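# Unscrew bottle cap, lay it flat, bottle upright

## Task

Twist the cap off the bottle and leave the cap lying flat on the table, with the bottle still standing upright. The result must hold up on its own, not because the robot is still holding anything in place, and at the end both hands must have released everything and moved away.

## Robot and tools

Robot: two arms, left_arm and right_arm, each ending in an identical five-finger right hand (the hands are not mirror images, so every hand axis and number means the same on both). Each arm is steered by its hand point, a spot 0.05 m in front of the palm where index pad and thumb tip meet in a pinch. Hand axes: +z runs along the straightened fingers, +y points out of the palm, +x points across the palm away from the thumb. Straight fingers extend 0.06 to 0.07 m past the point. A wrist bracket on the little-finger side juts 0.03 m past the point along +y and 0.11 m across the palm; it can collide with things.

World frame (used in results): origin on the table top midway between the arms, +x out over the table, +z up, left_arm on the +y side. The names left/right do not match image sides. Printed positions are in metres, orientation as quaternion wxyz; they may be slightly off, more so at long reach.

The row: every moving call uses rows of 28 numbers, all in [-1, 1], always covering both arms. Order: left_arm dx, dy, dz, rx, ry, rz, then left_gripper little, ring, middle, index, thumb_bend, thumb_turn, force_limit, speed; then the same 14 for right_arm and right_gripper. dx..rz are an offset (not a pose) from the hand point's measured pose at the start of the action, expressed in that hand point's own axes; 1.0 equals 0.6 m or 180 degrees, and rx, ry, rz form a single rotation vector. Every row in an action is relative to that same start pose, not to the row before. For the first action of a call the start is the last pose a result reported. Per control step the command is clipped to 100 mm and 16 degrees from the measured pose, and the arm follows about 0.17 s late, so long reaches may need several actions.

Hand numbers are absolute targets, not offsets: fingers +1 straight, -1 curled shut; thumb_bend +1 straight, -1 fully bent; thumb_turn +1 beside the palm, -1 across in front of it. A pinch is roughly index -0.22, thumb_bend -0.75, thumb_turn -0.57. force_limit maps -1..+1 to about 0..10 N at the fingertip (0..15 N for the two thumb motors) and only limits closing. speed maps -1..+1 to near zero..full (full travel 0.6 s); for a gentle grip close at -0.9 or lower. A motor starts only when its target changes by 0.01 or more, then locks. There is no 'no change' value: to keep a hand as it is, resend its last eight numbers (before any row, send hand_measured plus hand_force_limit and hand_speed). To grip harder, raise force_limit and send a target further closed than measured; to loosen, send one more open. Whole-hand wrap: thumb turned fully in front of the palm, object 0.035 to 0.08 m across.

Tools:
execute_actions(actions): a list of actions; each action is up to 15 rows, one per 1/30 s step, and a short table repeats its last row to fill 15 steps. An empty list just returns state and images.
move(target, speed, stop_force, blocking): target is one 28-number row whose offsets count from the pose in the latest result showing one; the hand point travels in a straight line, both arms finishing together, 0.5 to 10 s. speed is path top speed in m/s, 0.002 to 0.5 (default 0.25), turning capped at twice that in rad/s. stop_force (N, 13 to 80, shared by both arms) ends an arm's path on contact, then backs it off two steps; use it only with slow, non-rotating moves, and omit it when pulling away from something pressed. Moves do not avoid obstacles or the other arm. blocking=false returns after 0.5 s; then call wait or stop before new motion; not allowed with stop_force.
wait(seconds): 0 to 10, arms hold their last command.
stop(): brakes a running move.
zoom_image(camera, region): region [x0, y0, x1, y1] in pixels, at most 504 by 504. Cameras: cam_head_left, cam_head_right, cam_high, cam_low (672x504), cam_left_wrist, cam_right_wrist (616x616).
show_instructions(): shows reference images.
finished_scene(scene): ends the current scene, given by its number; irreversible.

Results: each arm's pose and velocity; Hand target lines (where the controller now drives); hand_measured, hand_stopped_by (moving, target, force, stalled, fault), hand_load_n (positive = finger pushed open; near zero after a grip means it was lost); Wrist force/torque along the hand axes (noisy, offsets up to about 5.5 N, saturate near 100 N); joint torques; per-step positions with HELD marks; 'pose unreachable' if clearance checks altered a command. A move adds a 'move:' line: done, off_target, moving, held, contact, fault, plus limits such as paced or held.

Avoid: pressing a stiff arm past a firm contact (joint load limits, or 150 N external force, cause a 10 s stop); hard contact between the arms or any of their parts; knocking anything off the table; dropping or toppling the bottle; fast collisions. Watch for MOTOR HOT warnings; sustained loads can trigger an over-temperature brake. Loose objects may occasionally get nudged. When finished, open both hands and withdraw them so nothing depends on the robot.

Each tool is called after "Call:" as name([rows], argument=value, ...), one row to a line, values as JSON.

Reference images:

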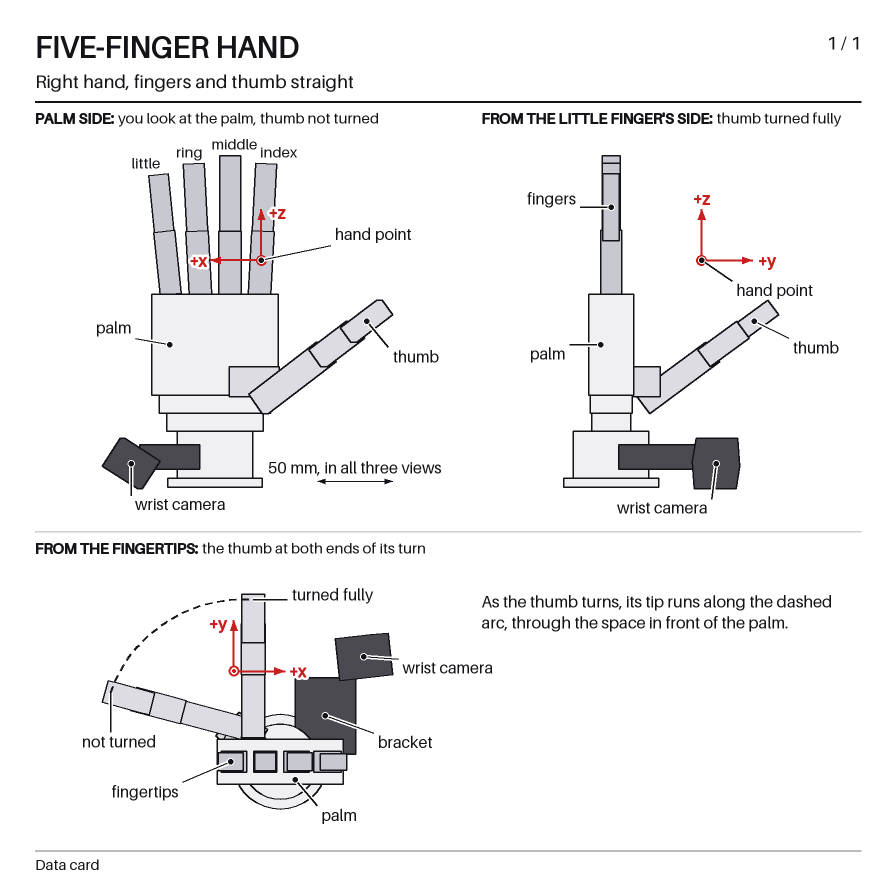

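## Session

Call:
execute_actions(actions=[])

Scene clock: 0.00 s.
left_arm: end_effector_position=(-0.1524, +1.1060, +0.5926) hand_measured=(+1.000, +1.000, +1.000, +1.000, +1.000, +1.000) hand_load_n=(+0.0, +0.0, +0.0, +0.0, +0.0, +0.0) hand_stopped_by=(target, target, target, target, target, target) hand_force_limit=0.00 hand_speed=-0.80 end_effector_quat_wxyz=(+0.026, +0.665, -0.746, -0.024) end_effector_velocity=(-0.000, -0.001, +0.001) end_effector_angular_velocity=(+0.001, -0.000, +0.000) | right_arm: end_effector_position=(+0.1511, -1.1596, +0.6037) hand_measured=(+1.000, +1.000, +1.000, +1.000, +1.000, +1.000) hand_load_n=(+0.0, +0.0, +0.0, +0.0, +0.0, +0.0) hand_stopped_by=(target, target, target, target, target, target) hand_force_limit=0.00 hand_speed=-0.80 end_effector_quat_wxyz=(-0.037, +0.689, +0.722, +0.051) end_effector_velocity=(+0.000, +0.001, +0.001) end_effector_angular_velocity=(-0.002, +0.000, -0.000)
Joint positions: left_arm=[ 1.448 -1.585  1.481  1.695  1.503 -1.762] | right_arm=[-1.68  -1.481  1.367  1.81   1.585 -1.86 ]
Joint velocities: left_arm=[ 0.    -0.001 -0.     0.     0.     0.   ] | right_arm=[ 0.    -0.002 -0.001  0.    -0.     0.   ]
Joint torques (N m, as the arm reports them, + toward a larger angle): no reading
Wrist force (N, on the end effector, along its own x y z axes, offset not removed): no reading
Wrist torque (N m, same axes, about the end effector's origin, offset not removed): no reading
Hand target (left_arm): -0.152, +1.106, +0.593; -0.026, -0.665, +0.746, +0.024
Hand target (right_arm): +0.151, -1.160, +0.604; -0.037, +0.689, +0.722, +0.051

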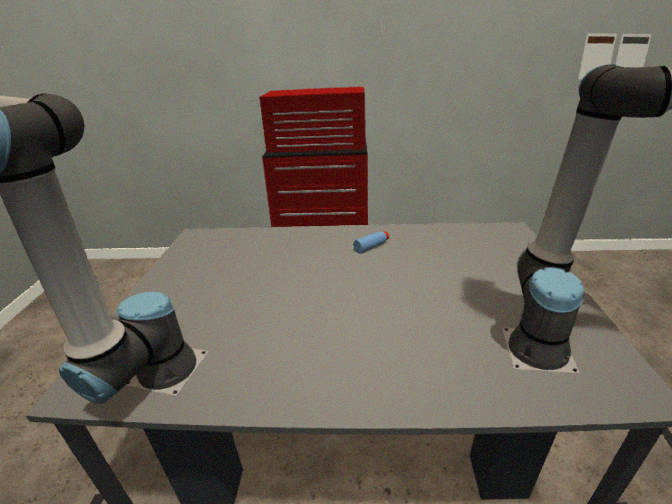

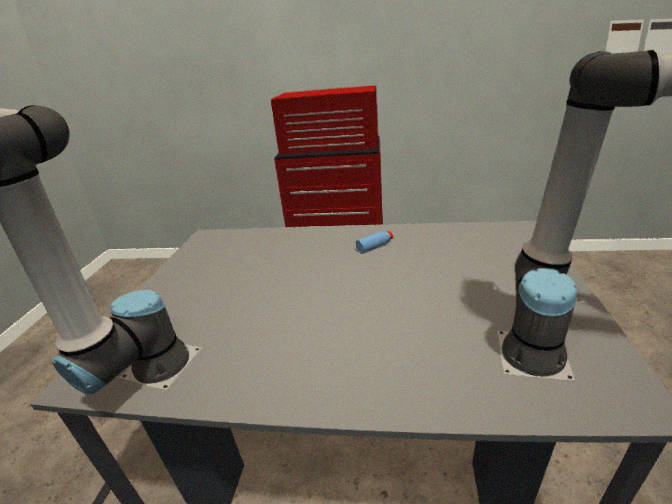

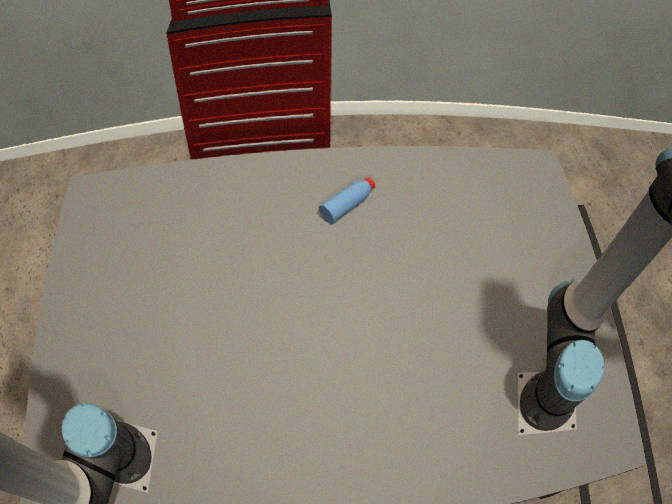

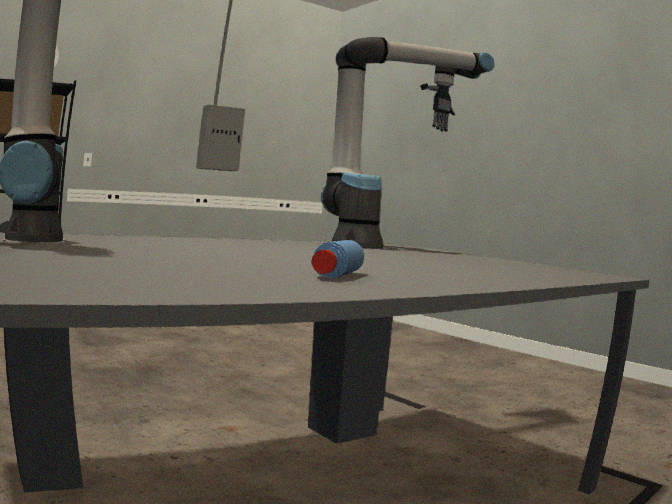

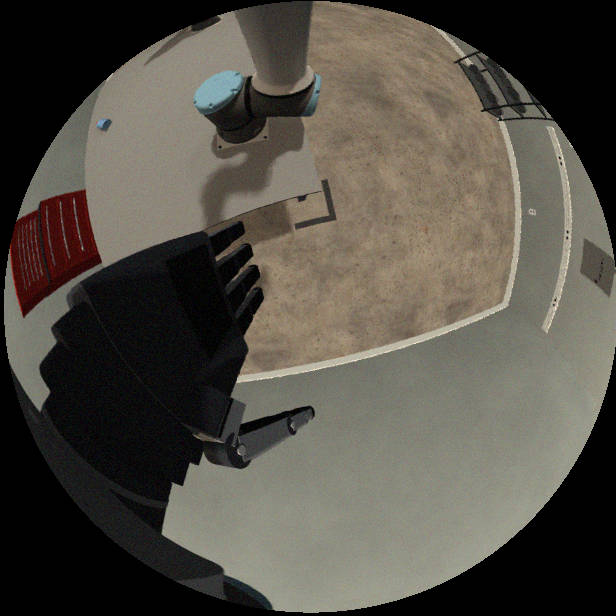

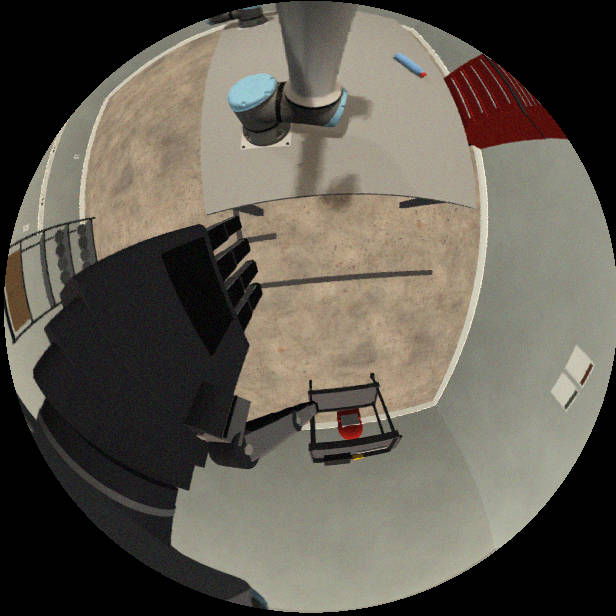

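Call:
move(target=[0.7,-1,0.23,0,0,0,1,1,1,1,1,-0.57,0,1, 0.77,0.92,0.33,0,0,0,1,1,1,1,1,-1,0,1], speed=0.4)

Call:
move(target=[0,0,0,0,0,0,1,1,1,1,1,-0.57,0,1, 0.8,-0.1,0.3,0.196,0.589,0.589,1,1,1,1,1,-1,0,1], speed=0.4)

Scene clock: 3.97 s.
left_arm: end_effector_position=(+0.3833, +0.6201, +0.4158) hand_measured=(+1.000, +1.000, +1.000, +1.000, +1.000, -0.570) hand_load_n=(+0.0, +0.0, +0.0, +0.0, +0.0, +0.0) hand_stopped_by=(target, target, target, target, target, target) hand_force_limit=0.00 hand_speed=1.00 end_effector_quat_wxyz=(+0.026, +0.665, -0.746, -0.024) end_effector_velocity=(+0.002, -0.001, -0.001) end_effector_angular_velocity=(+0.001, +0.001, -0.000) | right_arm: end_effector_position=(+0.6826, -0.6510, +0.4754) hand_measured=(+1.000, +1.000, +1.000, +1.000, +1.000, -1.000) hand_load_n=(+0.0, +0.0, +0.0, +0.0, +0.0, +0.0) hand_stopped_by=(target, target, target, target, target, target) hand_force_limit=0.00 hand_speed=1.00 end_effector_quat_wxyz=(-0.037, +0.689, +0.723, +0.050) end_effector_velocity=(+0.002, +0.001, -0.000) end_effector_angular_velocity=(-0.001, +0.003, -0.001)
Joint positions: left_arm=[-0.199 -1.519  1.734  1.421  1.595 -3.407] | right_arm=[-0.21  -1.4    1.479  1.52   1.449 -0.392]
Joint velocities: left_arm=[-0.002  0.005 -0.003 -0.    -0.001 -0.002] | right_arm=[ 0.004  0.005 -0.006  0.003  0.002  0.005]
Joint torques (N m, as the arm reports them, + toward a larger angle): left_arm=[-11.65 -30.04 -46.47   2.06  -2.72  -2.1 ] | right_arm=[ 18.02 -37.48 -53.18   7.3    3.07   3.12]
Wrist force (N, on the end effector, along its own x y z axes, offset not removed): left_arm=[-0.8 -0.6 -1.3] | right_arm=[7.2 -1.2 0.6]
Wrist torque (N m, same axes, about the end effector's origin, offset not removed): left_arm=[-0.23 0.16 0.05] | right_arm=[-0.59 -1.23 0.38]
Hand target (left_arm): +0.384, +0.620, +0.416; -0.026, -0.665, +0.746, +0.024
Hand target (right_arm): +0.683, -0.651, +0.475; -0.037, +0.689, +0.722, +0.050
Off the commanded pose (left_arm): 0.001 m, 0 deg.
Off the commanded pose (right_arm): 0.001 m, 0 deg.
move: done; limits=paced
camera_calibration (this result's frames):
cam_left_wrist: T_world_to_cam=[[-0.966297, 0.252225, 0.0514983, 0.193819], [0.244778, 0.8383, 0.487173, -0.808417], [0.0797061, 0.483359, -0.871786, 0.166012], [0, 0, 0, 1]] pos_world=[0.371938, 0.548566, 0.528584]
cam_right_wrist: T_world_to_cam=[[0.995322, -0.0957713, 0.0127555, -0.745375], [-0.0928173, -0.91115, 0.401486, -0.720853], [-0.0268287, -0.400792, -0.915776, 0.319998], [0, 0, 0, 1]] pos_world=[0.683566, -0.599938, 0.591967]

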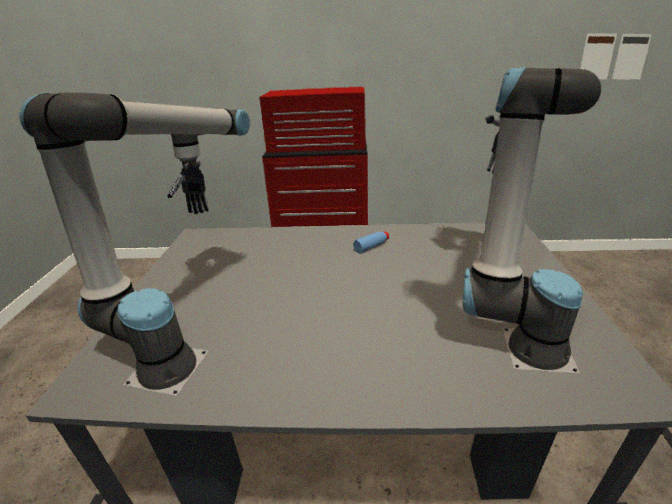

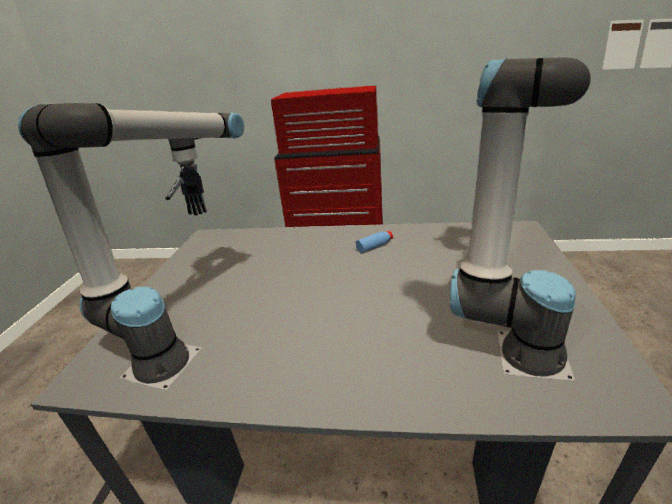

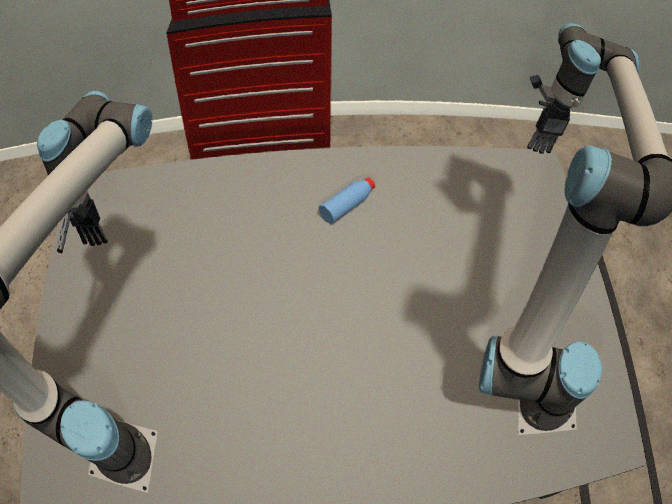

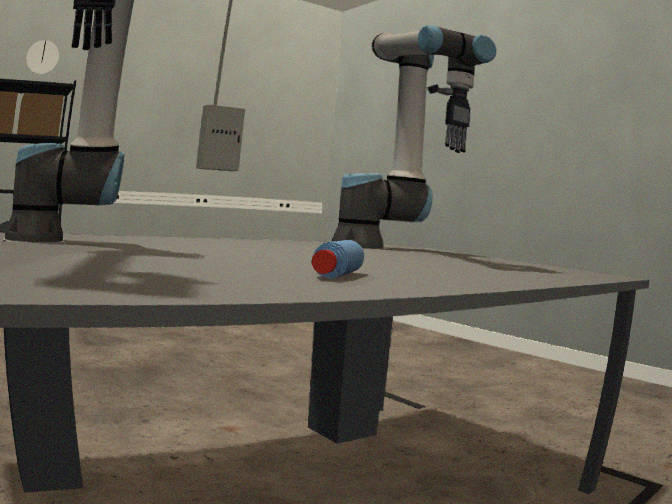

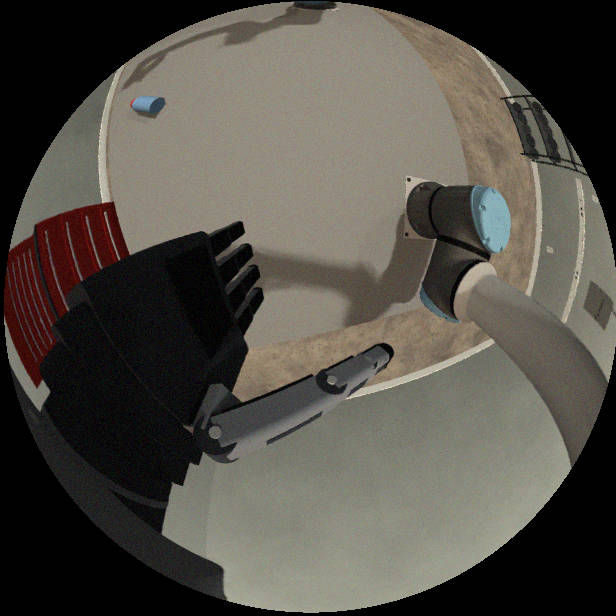

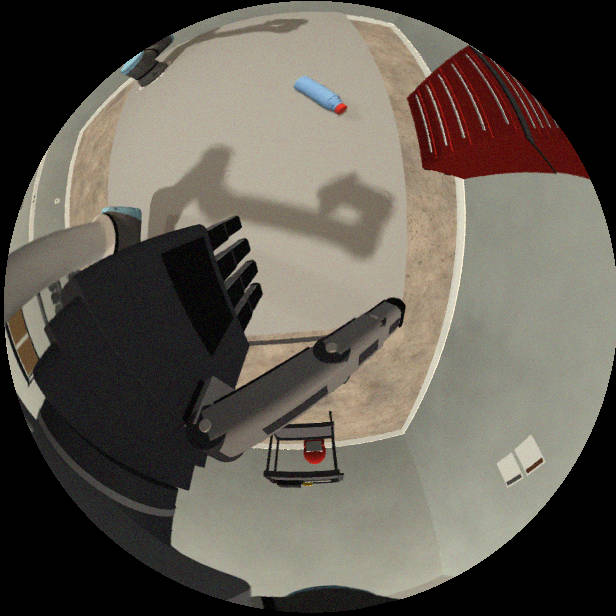

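Scene clock: 9.13 s.
left_arm: end_effector_position=(+0.3833, +0.6201, +0.4158) hand_measured=(+1.000, +1.000, +1.000, +1.000, +1.000, -0.570) hand_load_n=(+0.0, +0.0, +0.0, +0.0, +0.0, +0.0) hand_stopped_by=(target, target, target, target, target, target) hand_force_limit=0.00 hand_speed=1.00 end_effector_quat_wxyz=(+0.026, +0.665, -0.746, -0.024) end_effector_velocity=(+0.001, -0.000, -0.000) end_effector_angular_velocity=(-0.000, -0.000, +0.000) | right_arm: end_effector_position=(+0.6017, -0.1557, +0.3541) hand_measured=(+1.000, +1.000, +1.000, +1.000, +1.000, -1.000) hand_load_n=(+0.0, +0.0, +0.0, +0.0, +0.0, +0.0) hand_stopped_by=(target, target, target, target, target, target) hand_force_limit=0.00 hand_speed=1.00 end_effector_quat_wxyz=(+0.680, -0.598, +0.313, -0.286) end_effector_velocity=(+0.001, +0.001, -0.002) end_effector_angular_velocity=(+0.005, -0.000, -0.012)
Joint positions: left_arm=[-0.199 -1.519  1.734  1.421  1.595 -3.407] | right_arm=[ 0.386 -1.689  2.205 -0.614  1.135  3.267]
Joint velocities: left_arm=[ 0.     0.002 -0.001 -0.    -0.     0.   ] | right_arm=[ 0.007  0.003  0.004 -0.01   0.02   0.003]
Joint torques (N m, as the arm reports them, + toward a larger angle): left_arm=[ 11.09 -48.84 -29.35   5.57   0.76   1.65] | right_arm=[ 18.11 -14.6  -29.05  -5.64   2.92   3.65]
Wrist force (N, on the end effector, along its own x y z axes, offset not removed): left_arm=[0.0 0.2 -2.1] | right_arm=[3.2 -6.8 -3.1]
Wrist torque (N m, same axes, about the end effector's origin, offset not removed): left_arm=[-0.05 0.01 0.00] | right_arm=[-1.01 -0.02 0.22]
Hand target (left_arm): +0.383, +0.620, +0.416; -0.026, -0.665, +0.746, +0.024
Hand target (right_arm): +0.602, -0.156, +0.354; +0.680, -0.598, +0.313, -0.286
Off the commanded pose (left_arm): 0.000 m, 0 deg.
Off the commanded pose (right_arm): 0.000 m, 0 deg.
move: done; limits=paced
camera_calibration (this result's frames):
cam_left_wrist: T_world_to_cam=[[-0.966298, 0.252225, 0.0514845, 0.193829], [0.244771, 0.838298, 0.487179, -0.808416], [0.0797194, 0.483362, -0.871783, 0.166001], [0, 0, 0, 1]] pos_world=[0.37194, 0.548567, 0.528581]
cam_right_wrist: T_world_to_cam=[[-0.0842557, 0.22171, -0.971466, 0.431637], [-0.939422, 0.3074, 0.151632, 0.559297], [0.332247, 0.925392, 0.182379, 0.00677677], [0, 0, 0, 1]] pos_world=[0.559532, -0.273897, 0.333277]

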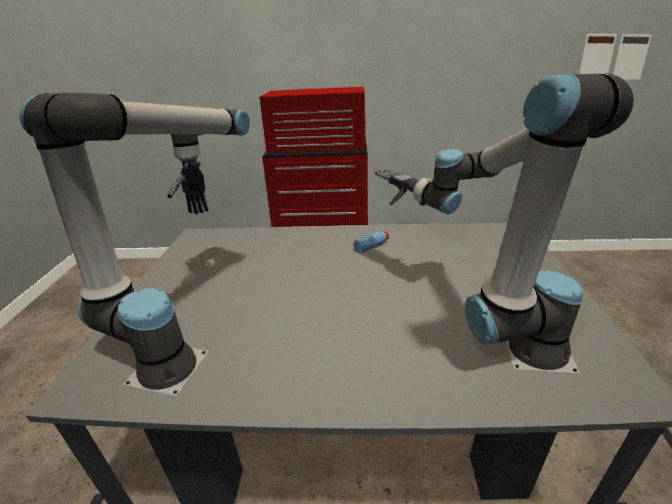

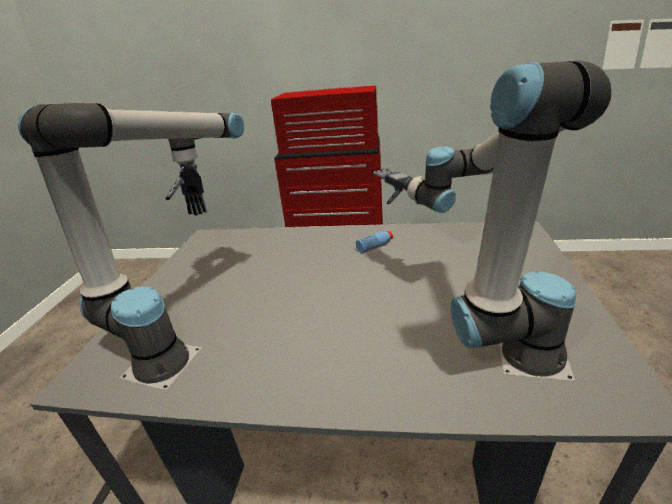

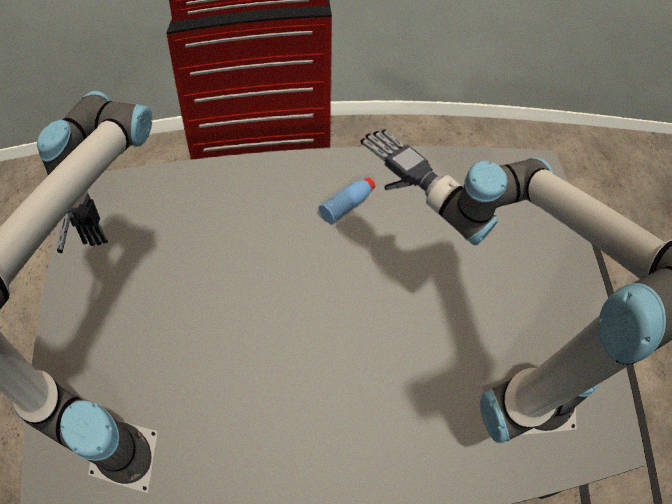

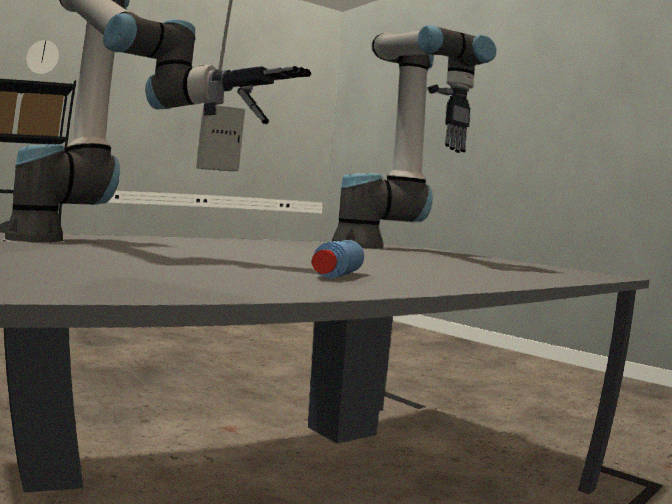

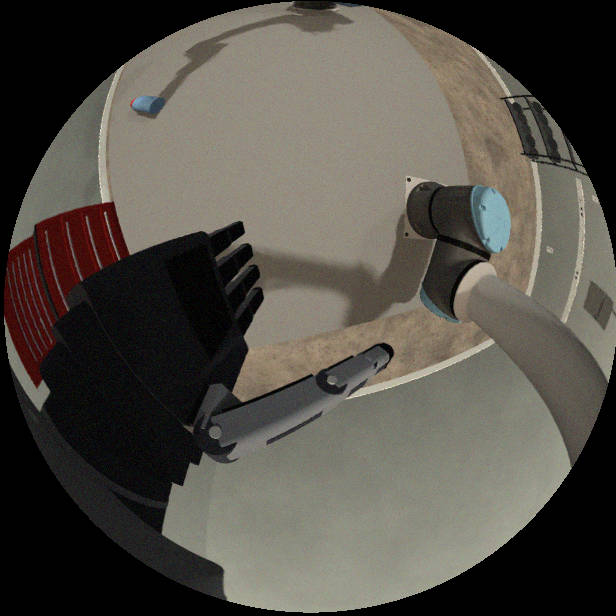

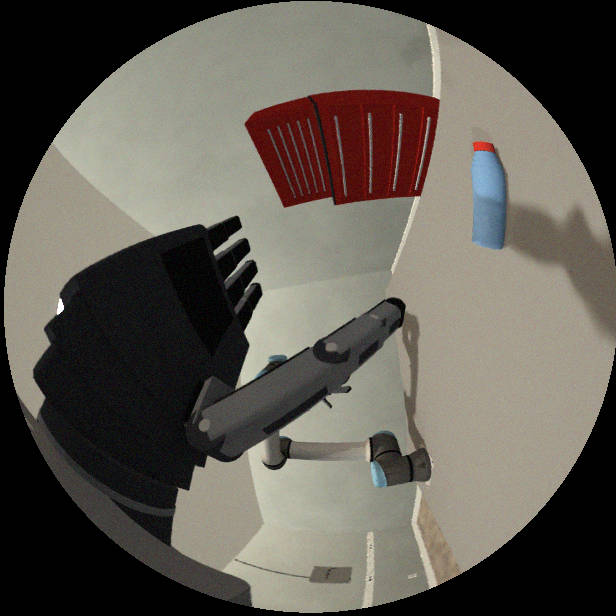

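Call:
move(target=[0,0,0,0,0,0,1,1,1,1,1,-0.57,0,1, -0.062,0.417,0.213,-0.278,0.017,-0.027,1,1,1,1,1,-1,0,1], speed=0.3)

Scene clock: 11.87 s.
left_arm: end_effector_position=(+0.3833, +0.6201, +0.4158) hand_measured=(+1.000, +1.000, +1.000, +1.000, +1.000, -0.570) hand_load_n=(+0.0, +0.0, +0.0, +0.0, +0.0, +0.0) hand_stopped_by=(target, target, target, target, target, target) hand_force_limit=0.00 hand_speed=1.00 end_effector_quat_wxyz=(+0.026, +0.665, -0.746, -0.024) end_effector_velocity=(+0.000, +0.000, +0.000) end_effector_angular_velocity=(-0.000, -0.001, +0.000) | right_arm: end_effector_position=(+0.6796, -0.0162, +0.1203) hand_measured=(+1.000, +1.000, +1.000, +1.000, +1.000, -1.000) hand_load_n=(+0.0, +0.0, +0.0, +0.0, +0.0, +0.0) hand_stopped_by=(target, target, target, target, target, target) hand_force_limit=0.00 hand_speed=1.00 end_effector_quat_wxyz=(-0.343, +0.834, -0.397, +0.170) end_effector_velocity=(+0.000, +0.001, -0.003) end_effector_angular_velocity=(-0.010, +0.012, +0.000)
Joint positions: left_arm=[-0.199 -1.519  1.734  1.421  1.595 -3.407] | right_arm=[ 0.641 -1.046  1.548  0.289  1.46   3.014]
Joint velocities: left_arm=[ 0.    -0.001 -0.    -0.001 -0.     0.   ] | right_arm=[ 0.002  0.009 -0.011  0.017  0.003 -0.   ]
Joint torques (N m, as the arm reports them, + toward a larger angle): left_arm=[ 11.35 -47.22 -29.02   4.69   1.1    1.56] | right_arm=[ 20.37 -58.21 -50.79   5.39   3.21  -3.81]
Wrist force (N, on the end effector, along its own x y z axes, offset not removed): left_arm=[1.5 0.0 -3.0] | right_arm=[2.5 0.3 -2.4]
Wrist torque (N m, same axes, about the end effector's origin, offset not removed): left_arm=[-0.01 -0.17 0.06] | right_arm=[-0.19 -0.31 -0.07]
Hand target (left_arm): +0.383, +0.620, +0.416; -0.026, -0.665, +0.746, +0.024
Hand target (right_arm): +0.680, -0.016, +0.120; -0.343, +0.834, -0.397, +0.170
Off the commanded pose (left_arm): 0.000 m, 0 deg.
Off the commanded pose (right_arm): 0.000 m, 0 deg.
move: done
camera_calibration (this result's frames):
cam_left_wrist: T_world_to_cam=[[-0.966297, 0.252225, 0.0514971, 0.19382], [0.244777, 0.838296, 0.48718, -0.808419], [0.0797091, 0.483366, -0.871782, 0.166004], [0, 0, 0, 1]] pos_world=[0.371938, 0.548568, 0.528584]
cam_right_wrist: T_world_to_cam=[[-0.634282, -0.338279, -0.695165, 0.511634], [-0.748253, 0.494759, 0.441962, 0.463155], [0.194433, 0.800488, -0.566935, 0.076264], [0, 0, 0, 1]] pos_world=[0.656249, -0.117123, 0.19421]

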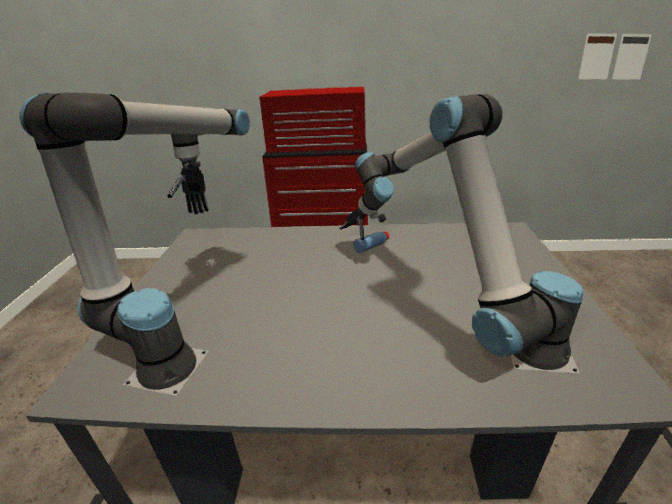

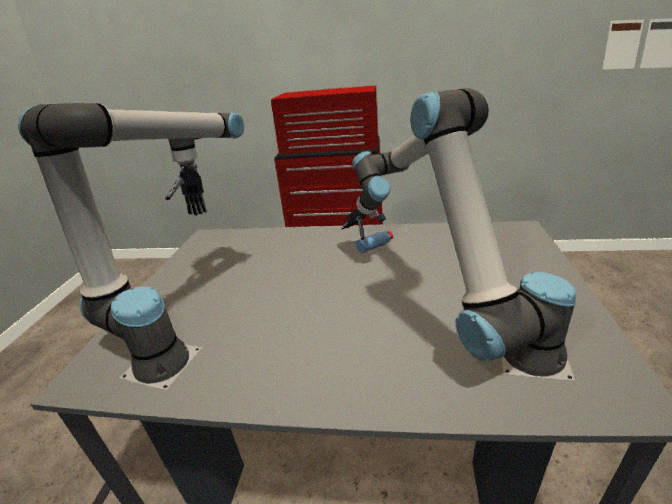

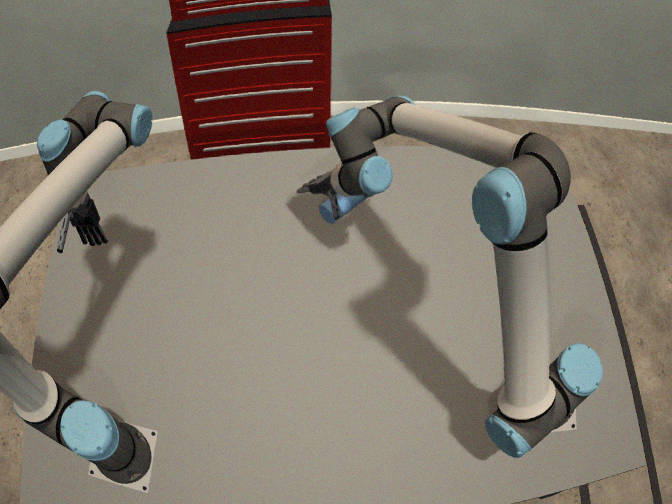

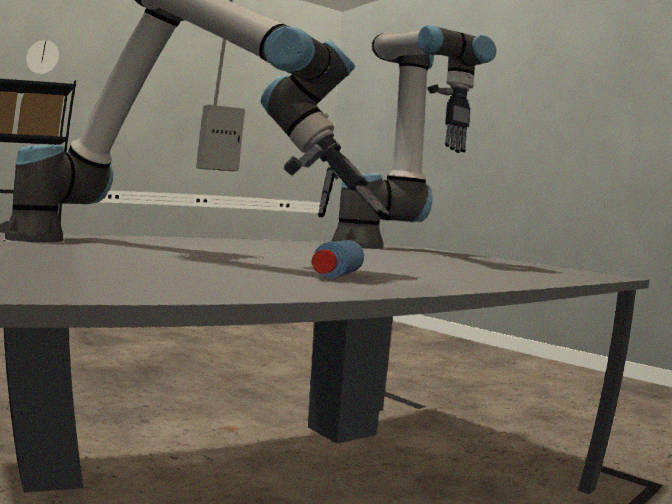

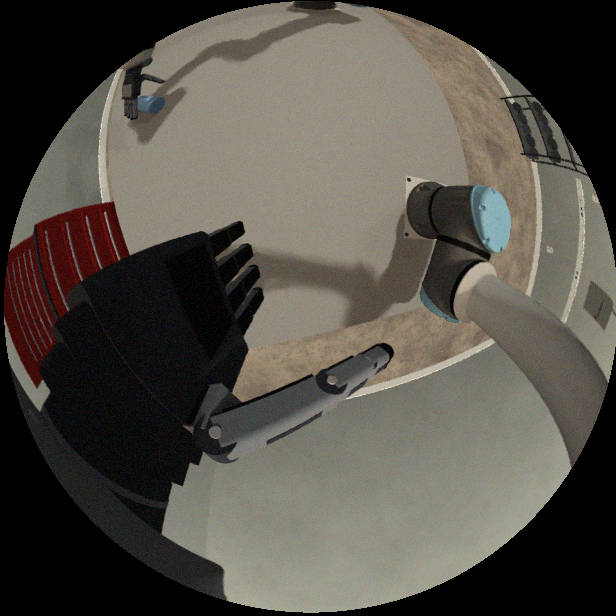

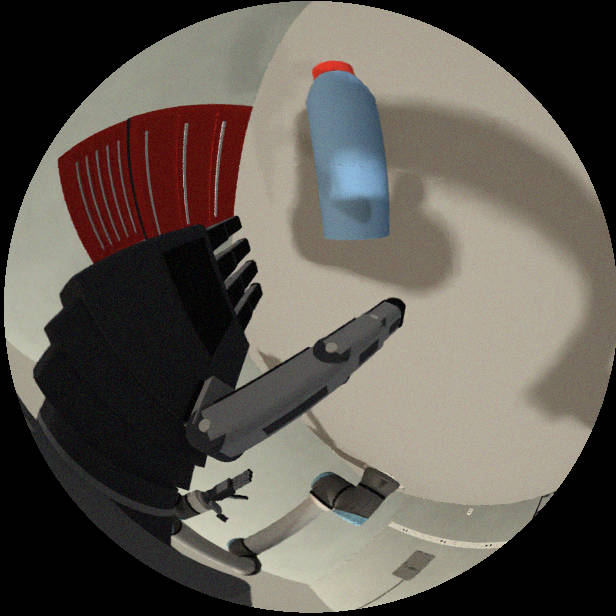

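Call:
move(target=[0,0,0,0,0,0,1,1,1,1,1,-0.57,0,1, 0.025,0.118,0.095,0,0,0,1,1,1,1,1,-1,0,1], speed=0.1, stop_force=20)

Scene clock: 13.47 s.
left_arm: end_effector_position=(+0.3833, +0.6201, +0.4158) hand_measured=(+1.000, +1.000, +1.000, +1.000, +1.000, -0.570) hand_load_n=(+0.0, +0.0, +0.0, +0.0, +0.0, +0.0) hand_stopped_by=(target, target, target, target, target, target) hand_force_limit=0.00 hand_speed=1.00 end_effector_quat_wxyz=(+0.026, +0.665, -0.746, -0.024) end_effector_velocity=(+0.000, +0.000, -0.001) end_effector_angular_velocity=(+0.002, +0.003, -0.000) | right_arm: end_effector_position=(+0.6822, -0.0347, +0.0304) hand_measured=(+1.000, +1.000, +1.000, +1.000, +1.000, -1.000) hand_load_n=(+0.0, +0.0, +0.0, +0.0, +0.0, +0.0) hand_stopped_by=(target, target, target, target, target, target) hand_force_limit=0.00 hand_speed=1.00 end_effector_quat_wxyz=(-0.343, +0.834, -0.397, +0.170) end_effector_velocity=(+0.000, -0.000, -0.004) end_effector_angular_velocity=(+0.000, -0.001, -0.000)
Joint positions: left_arm=[-0.199 -1.519  1.734  1.421  1.595 -3.407] | right_arm=[ 0.617 -0.981  1.626  0.148  1.443  2.996]
Joint velocities: left_arm=[ 0.     0.003  0.     0.001 -0.001  0.   ] | right_arm=[-0.001  0.003  0.002 -0.006 -0.    -0.   ]
Joint torques (N m, as the arm reports them, + toward a larger angle): left_arm=[ 11.43 -47.6  -29.06   4.65   0.83   1.5 ] | right_arm=[-16.3  -65.11 -22.13  -2.45  -3.65  -3.99]
Wrist force (N, on the end effector, along its own x y z axes, offset not removed): left_arm=[1.0 -0.1 -2.5] | right_arm=[-0.5 -5.3 -4.7]
Wrist torque (N m, same axes, about the end effector's origin, offset not removed): left_arm=[-0.06 -0.01 0.09] | right_arm=[-0.58 0.48 -0.08]
Hand target (left_arm): +0.383, +0.620, +0.416; -0.026, -0.665, +0.746, +0.024
Hand target (right_arm): +0.682, -0.035, +0.030; -0.343, +0.834, -0.397, +0.170
Off the commanded pose (left_arm): 0.000 m, 0 deg.
Off the commanded pose (right_arm): 0.000 m, 0 deg.
move: done
camera_calibration (this result's frames):
cam_left_wrist: T_world_to_cam=[[-0.966297, 0.252225, 0.051497, 0.19382], [0.244777, 0.838296, 0.48718, -0.808419], [0.0797092, 0.483366, -0.871782, 0.166004], [0, 0, 0, 1]] pos_world=[0.371938, 0.548568, 0.528584]
cam_right_wrist: T_world_to_cam=[[-0.6343, -0.338274, -0.69515, 0.444562], [-0.748241, 0.494757, 0.441986, 0.514017], [0.194418, 0.800492, -0.566934, 0.0396042], [0, 0, 0, 1]] pos_world=[0.658895, -0.135632, 0.104303]

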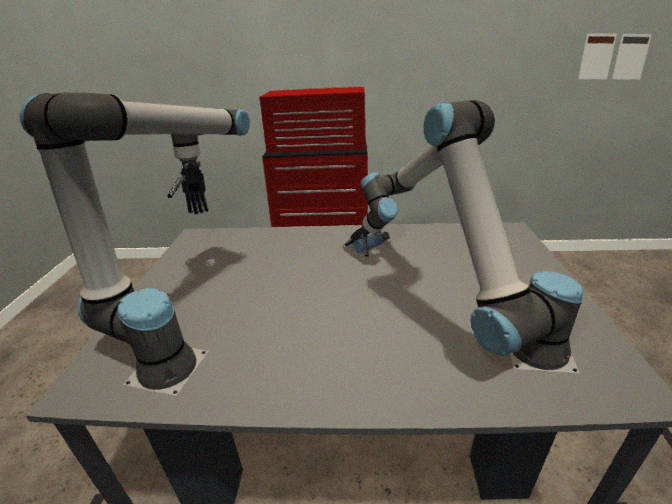

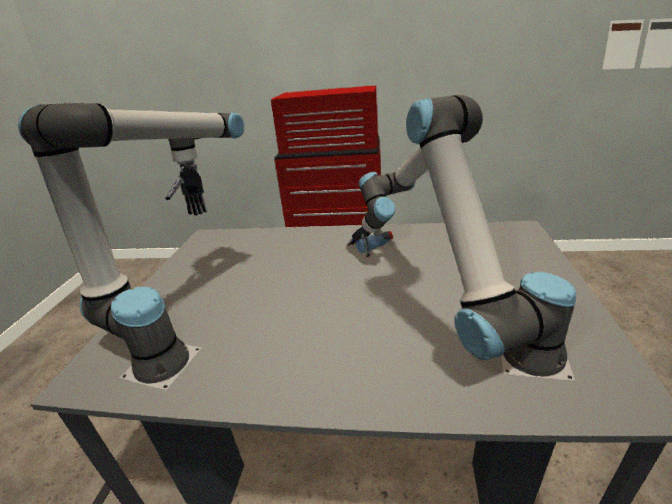

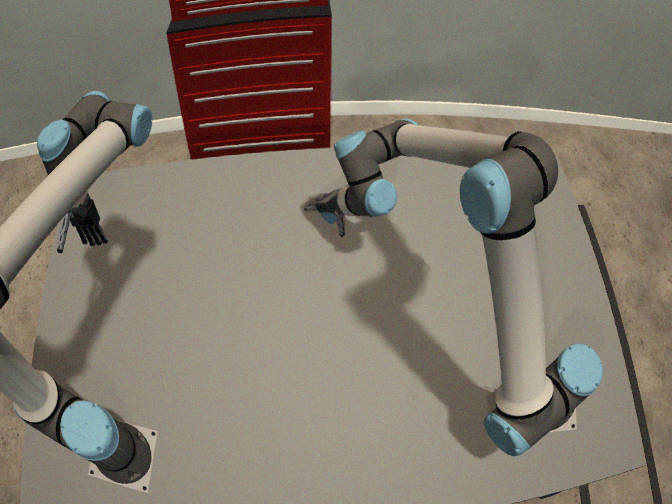

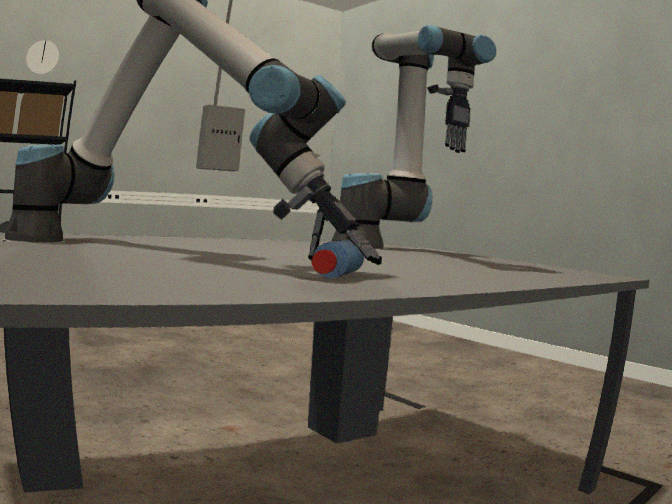

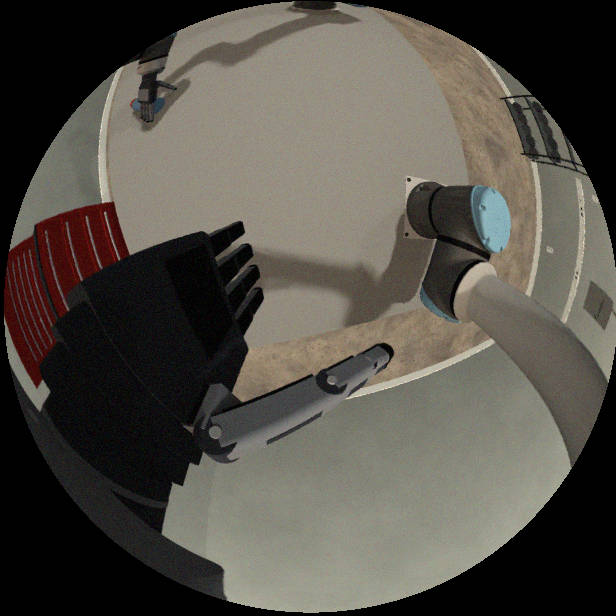

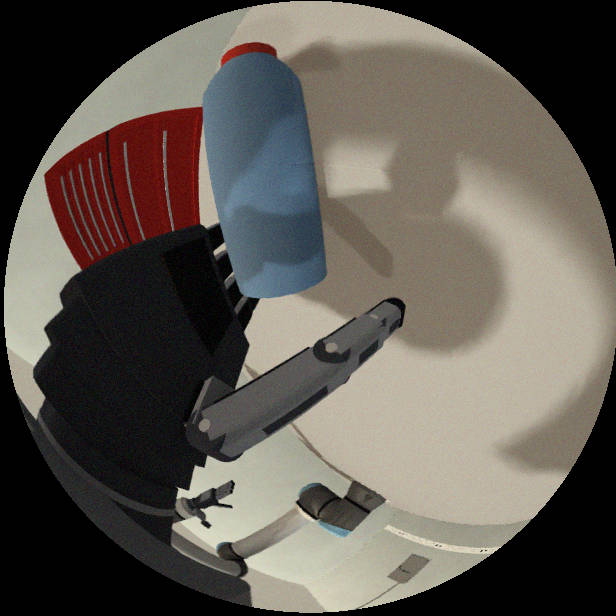

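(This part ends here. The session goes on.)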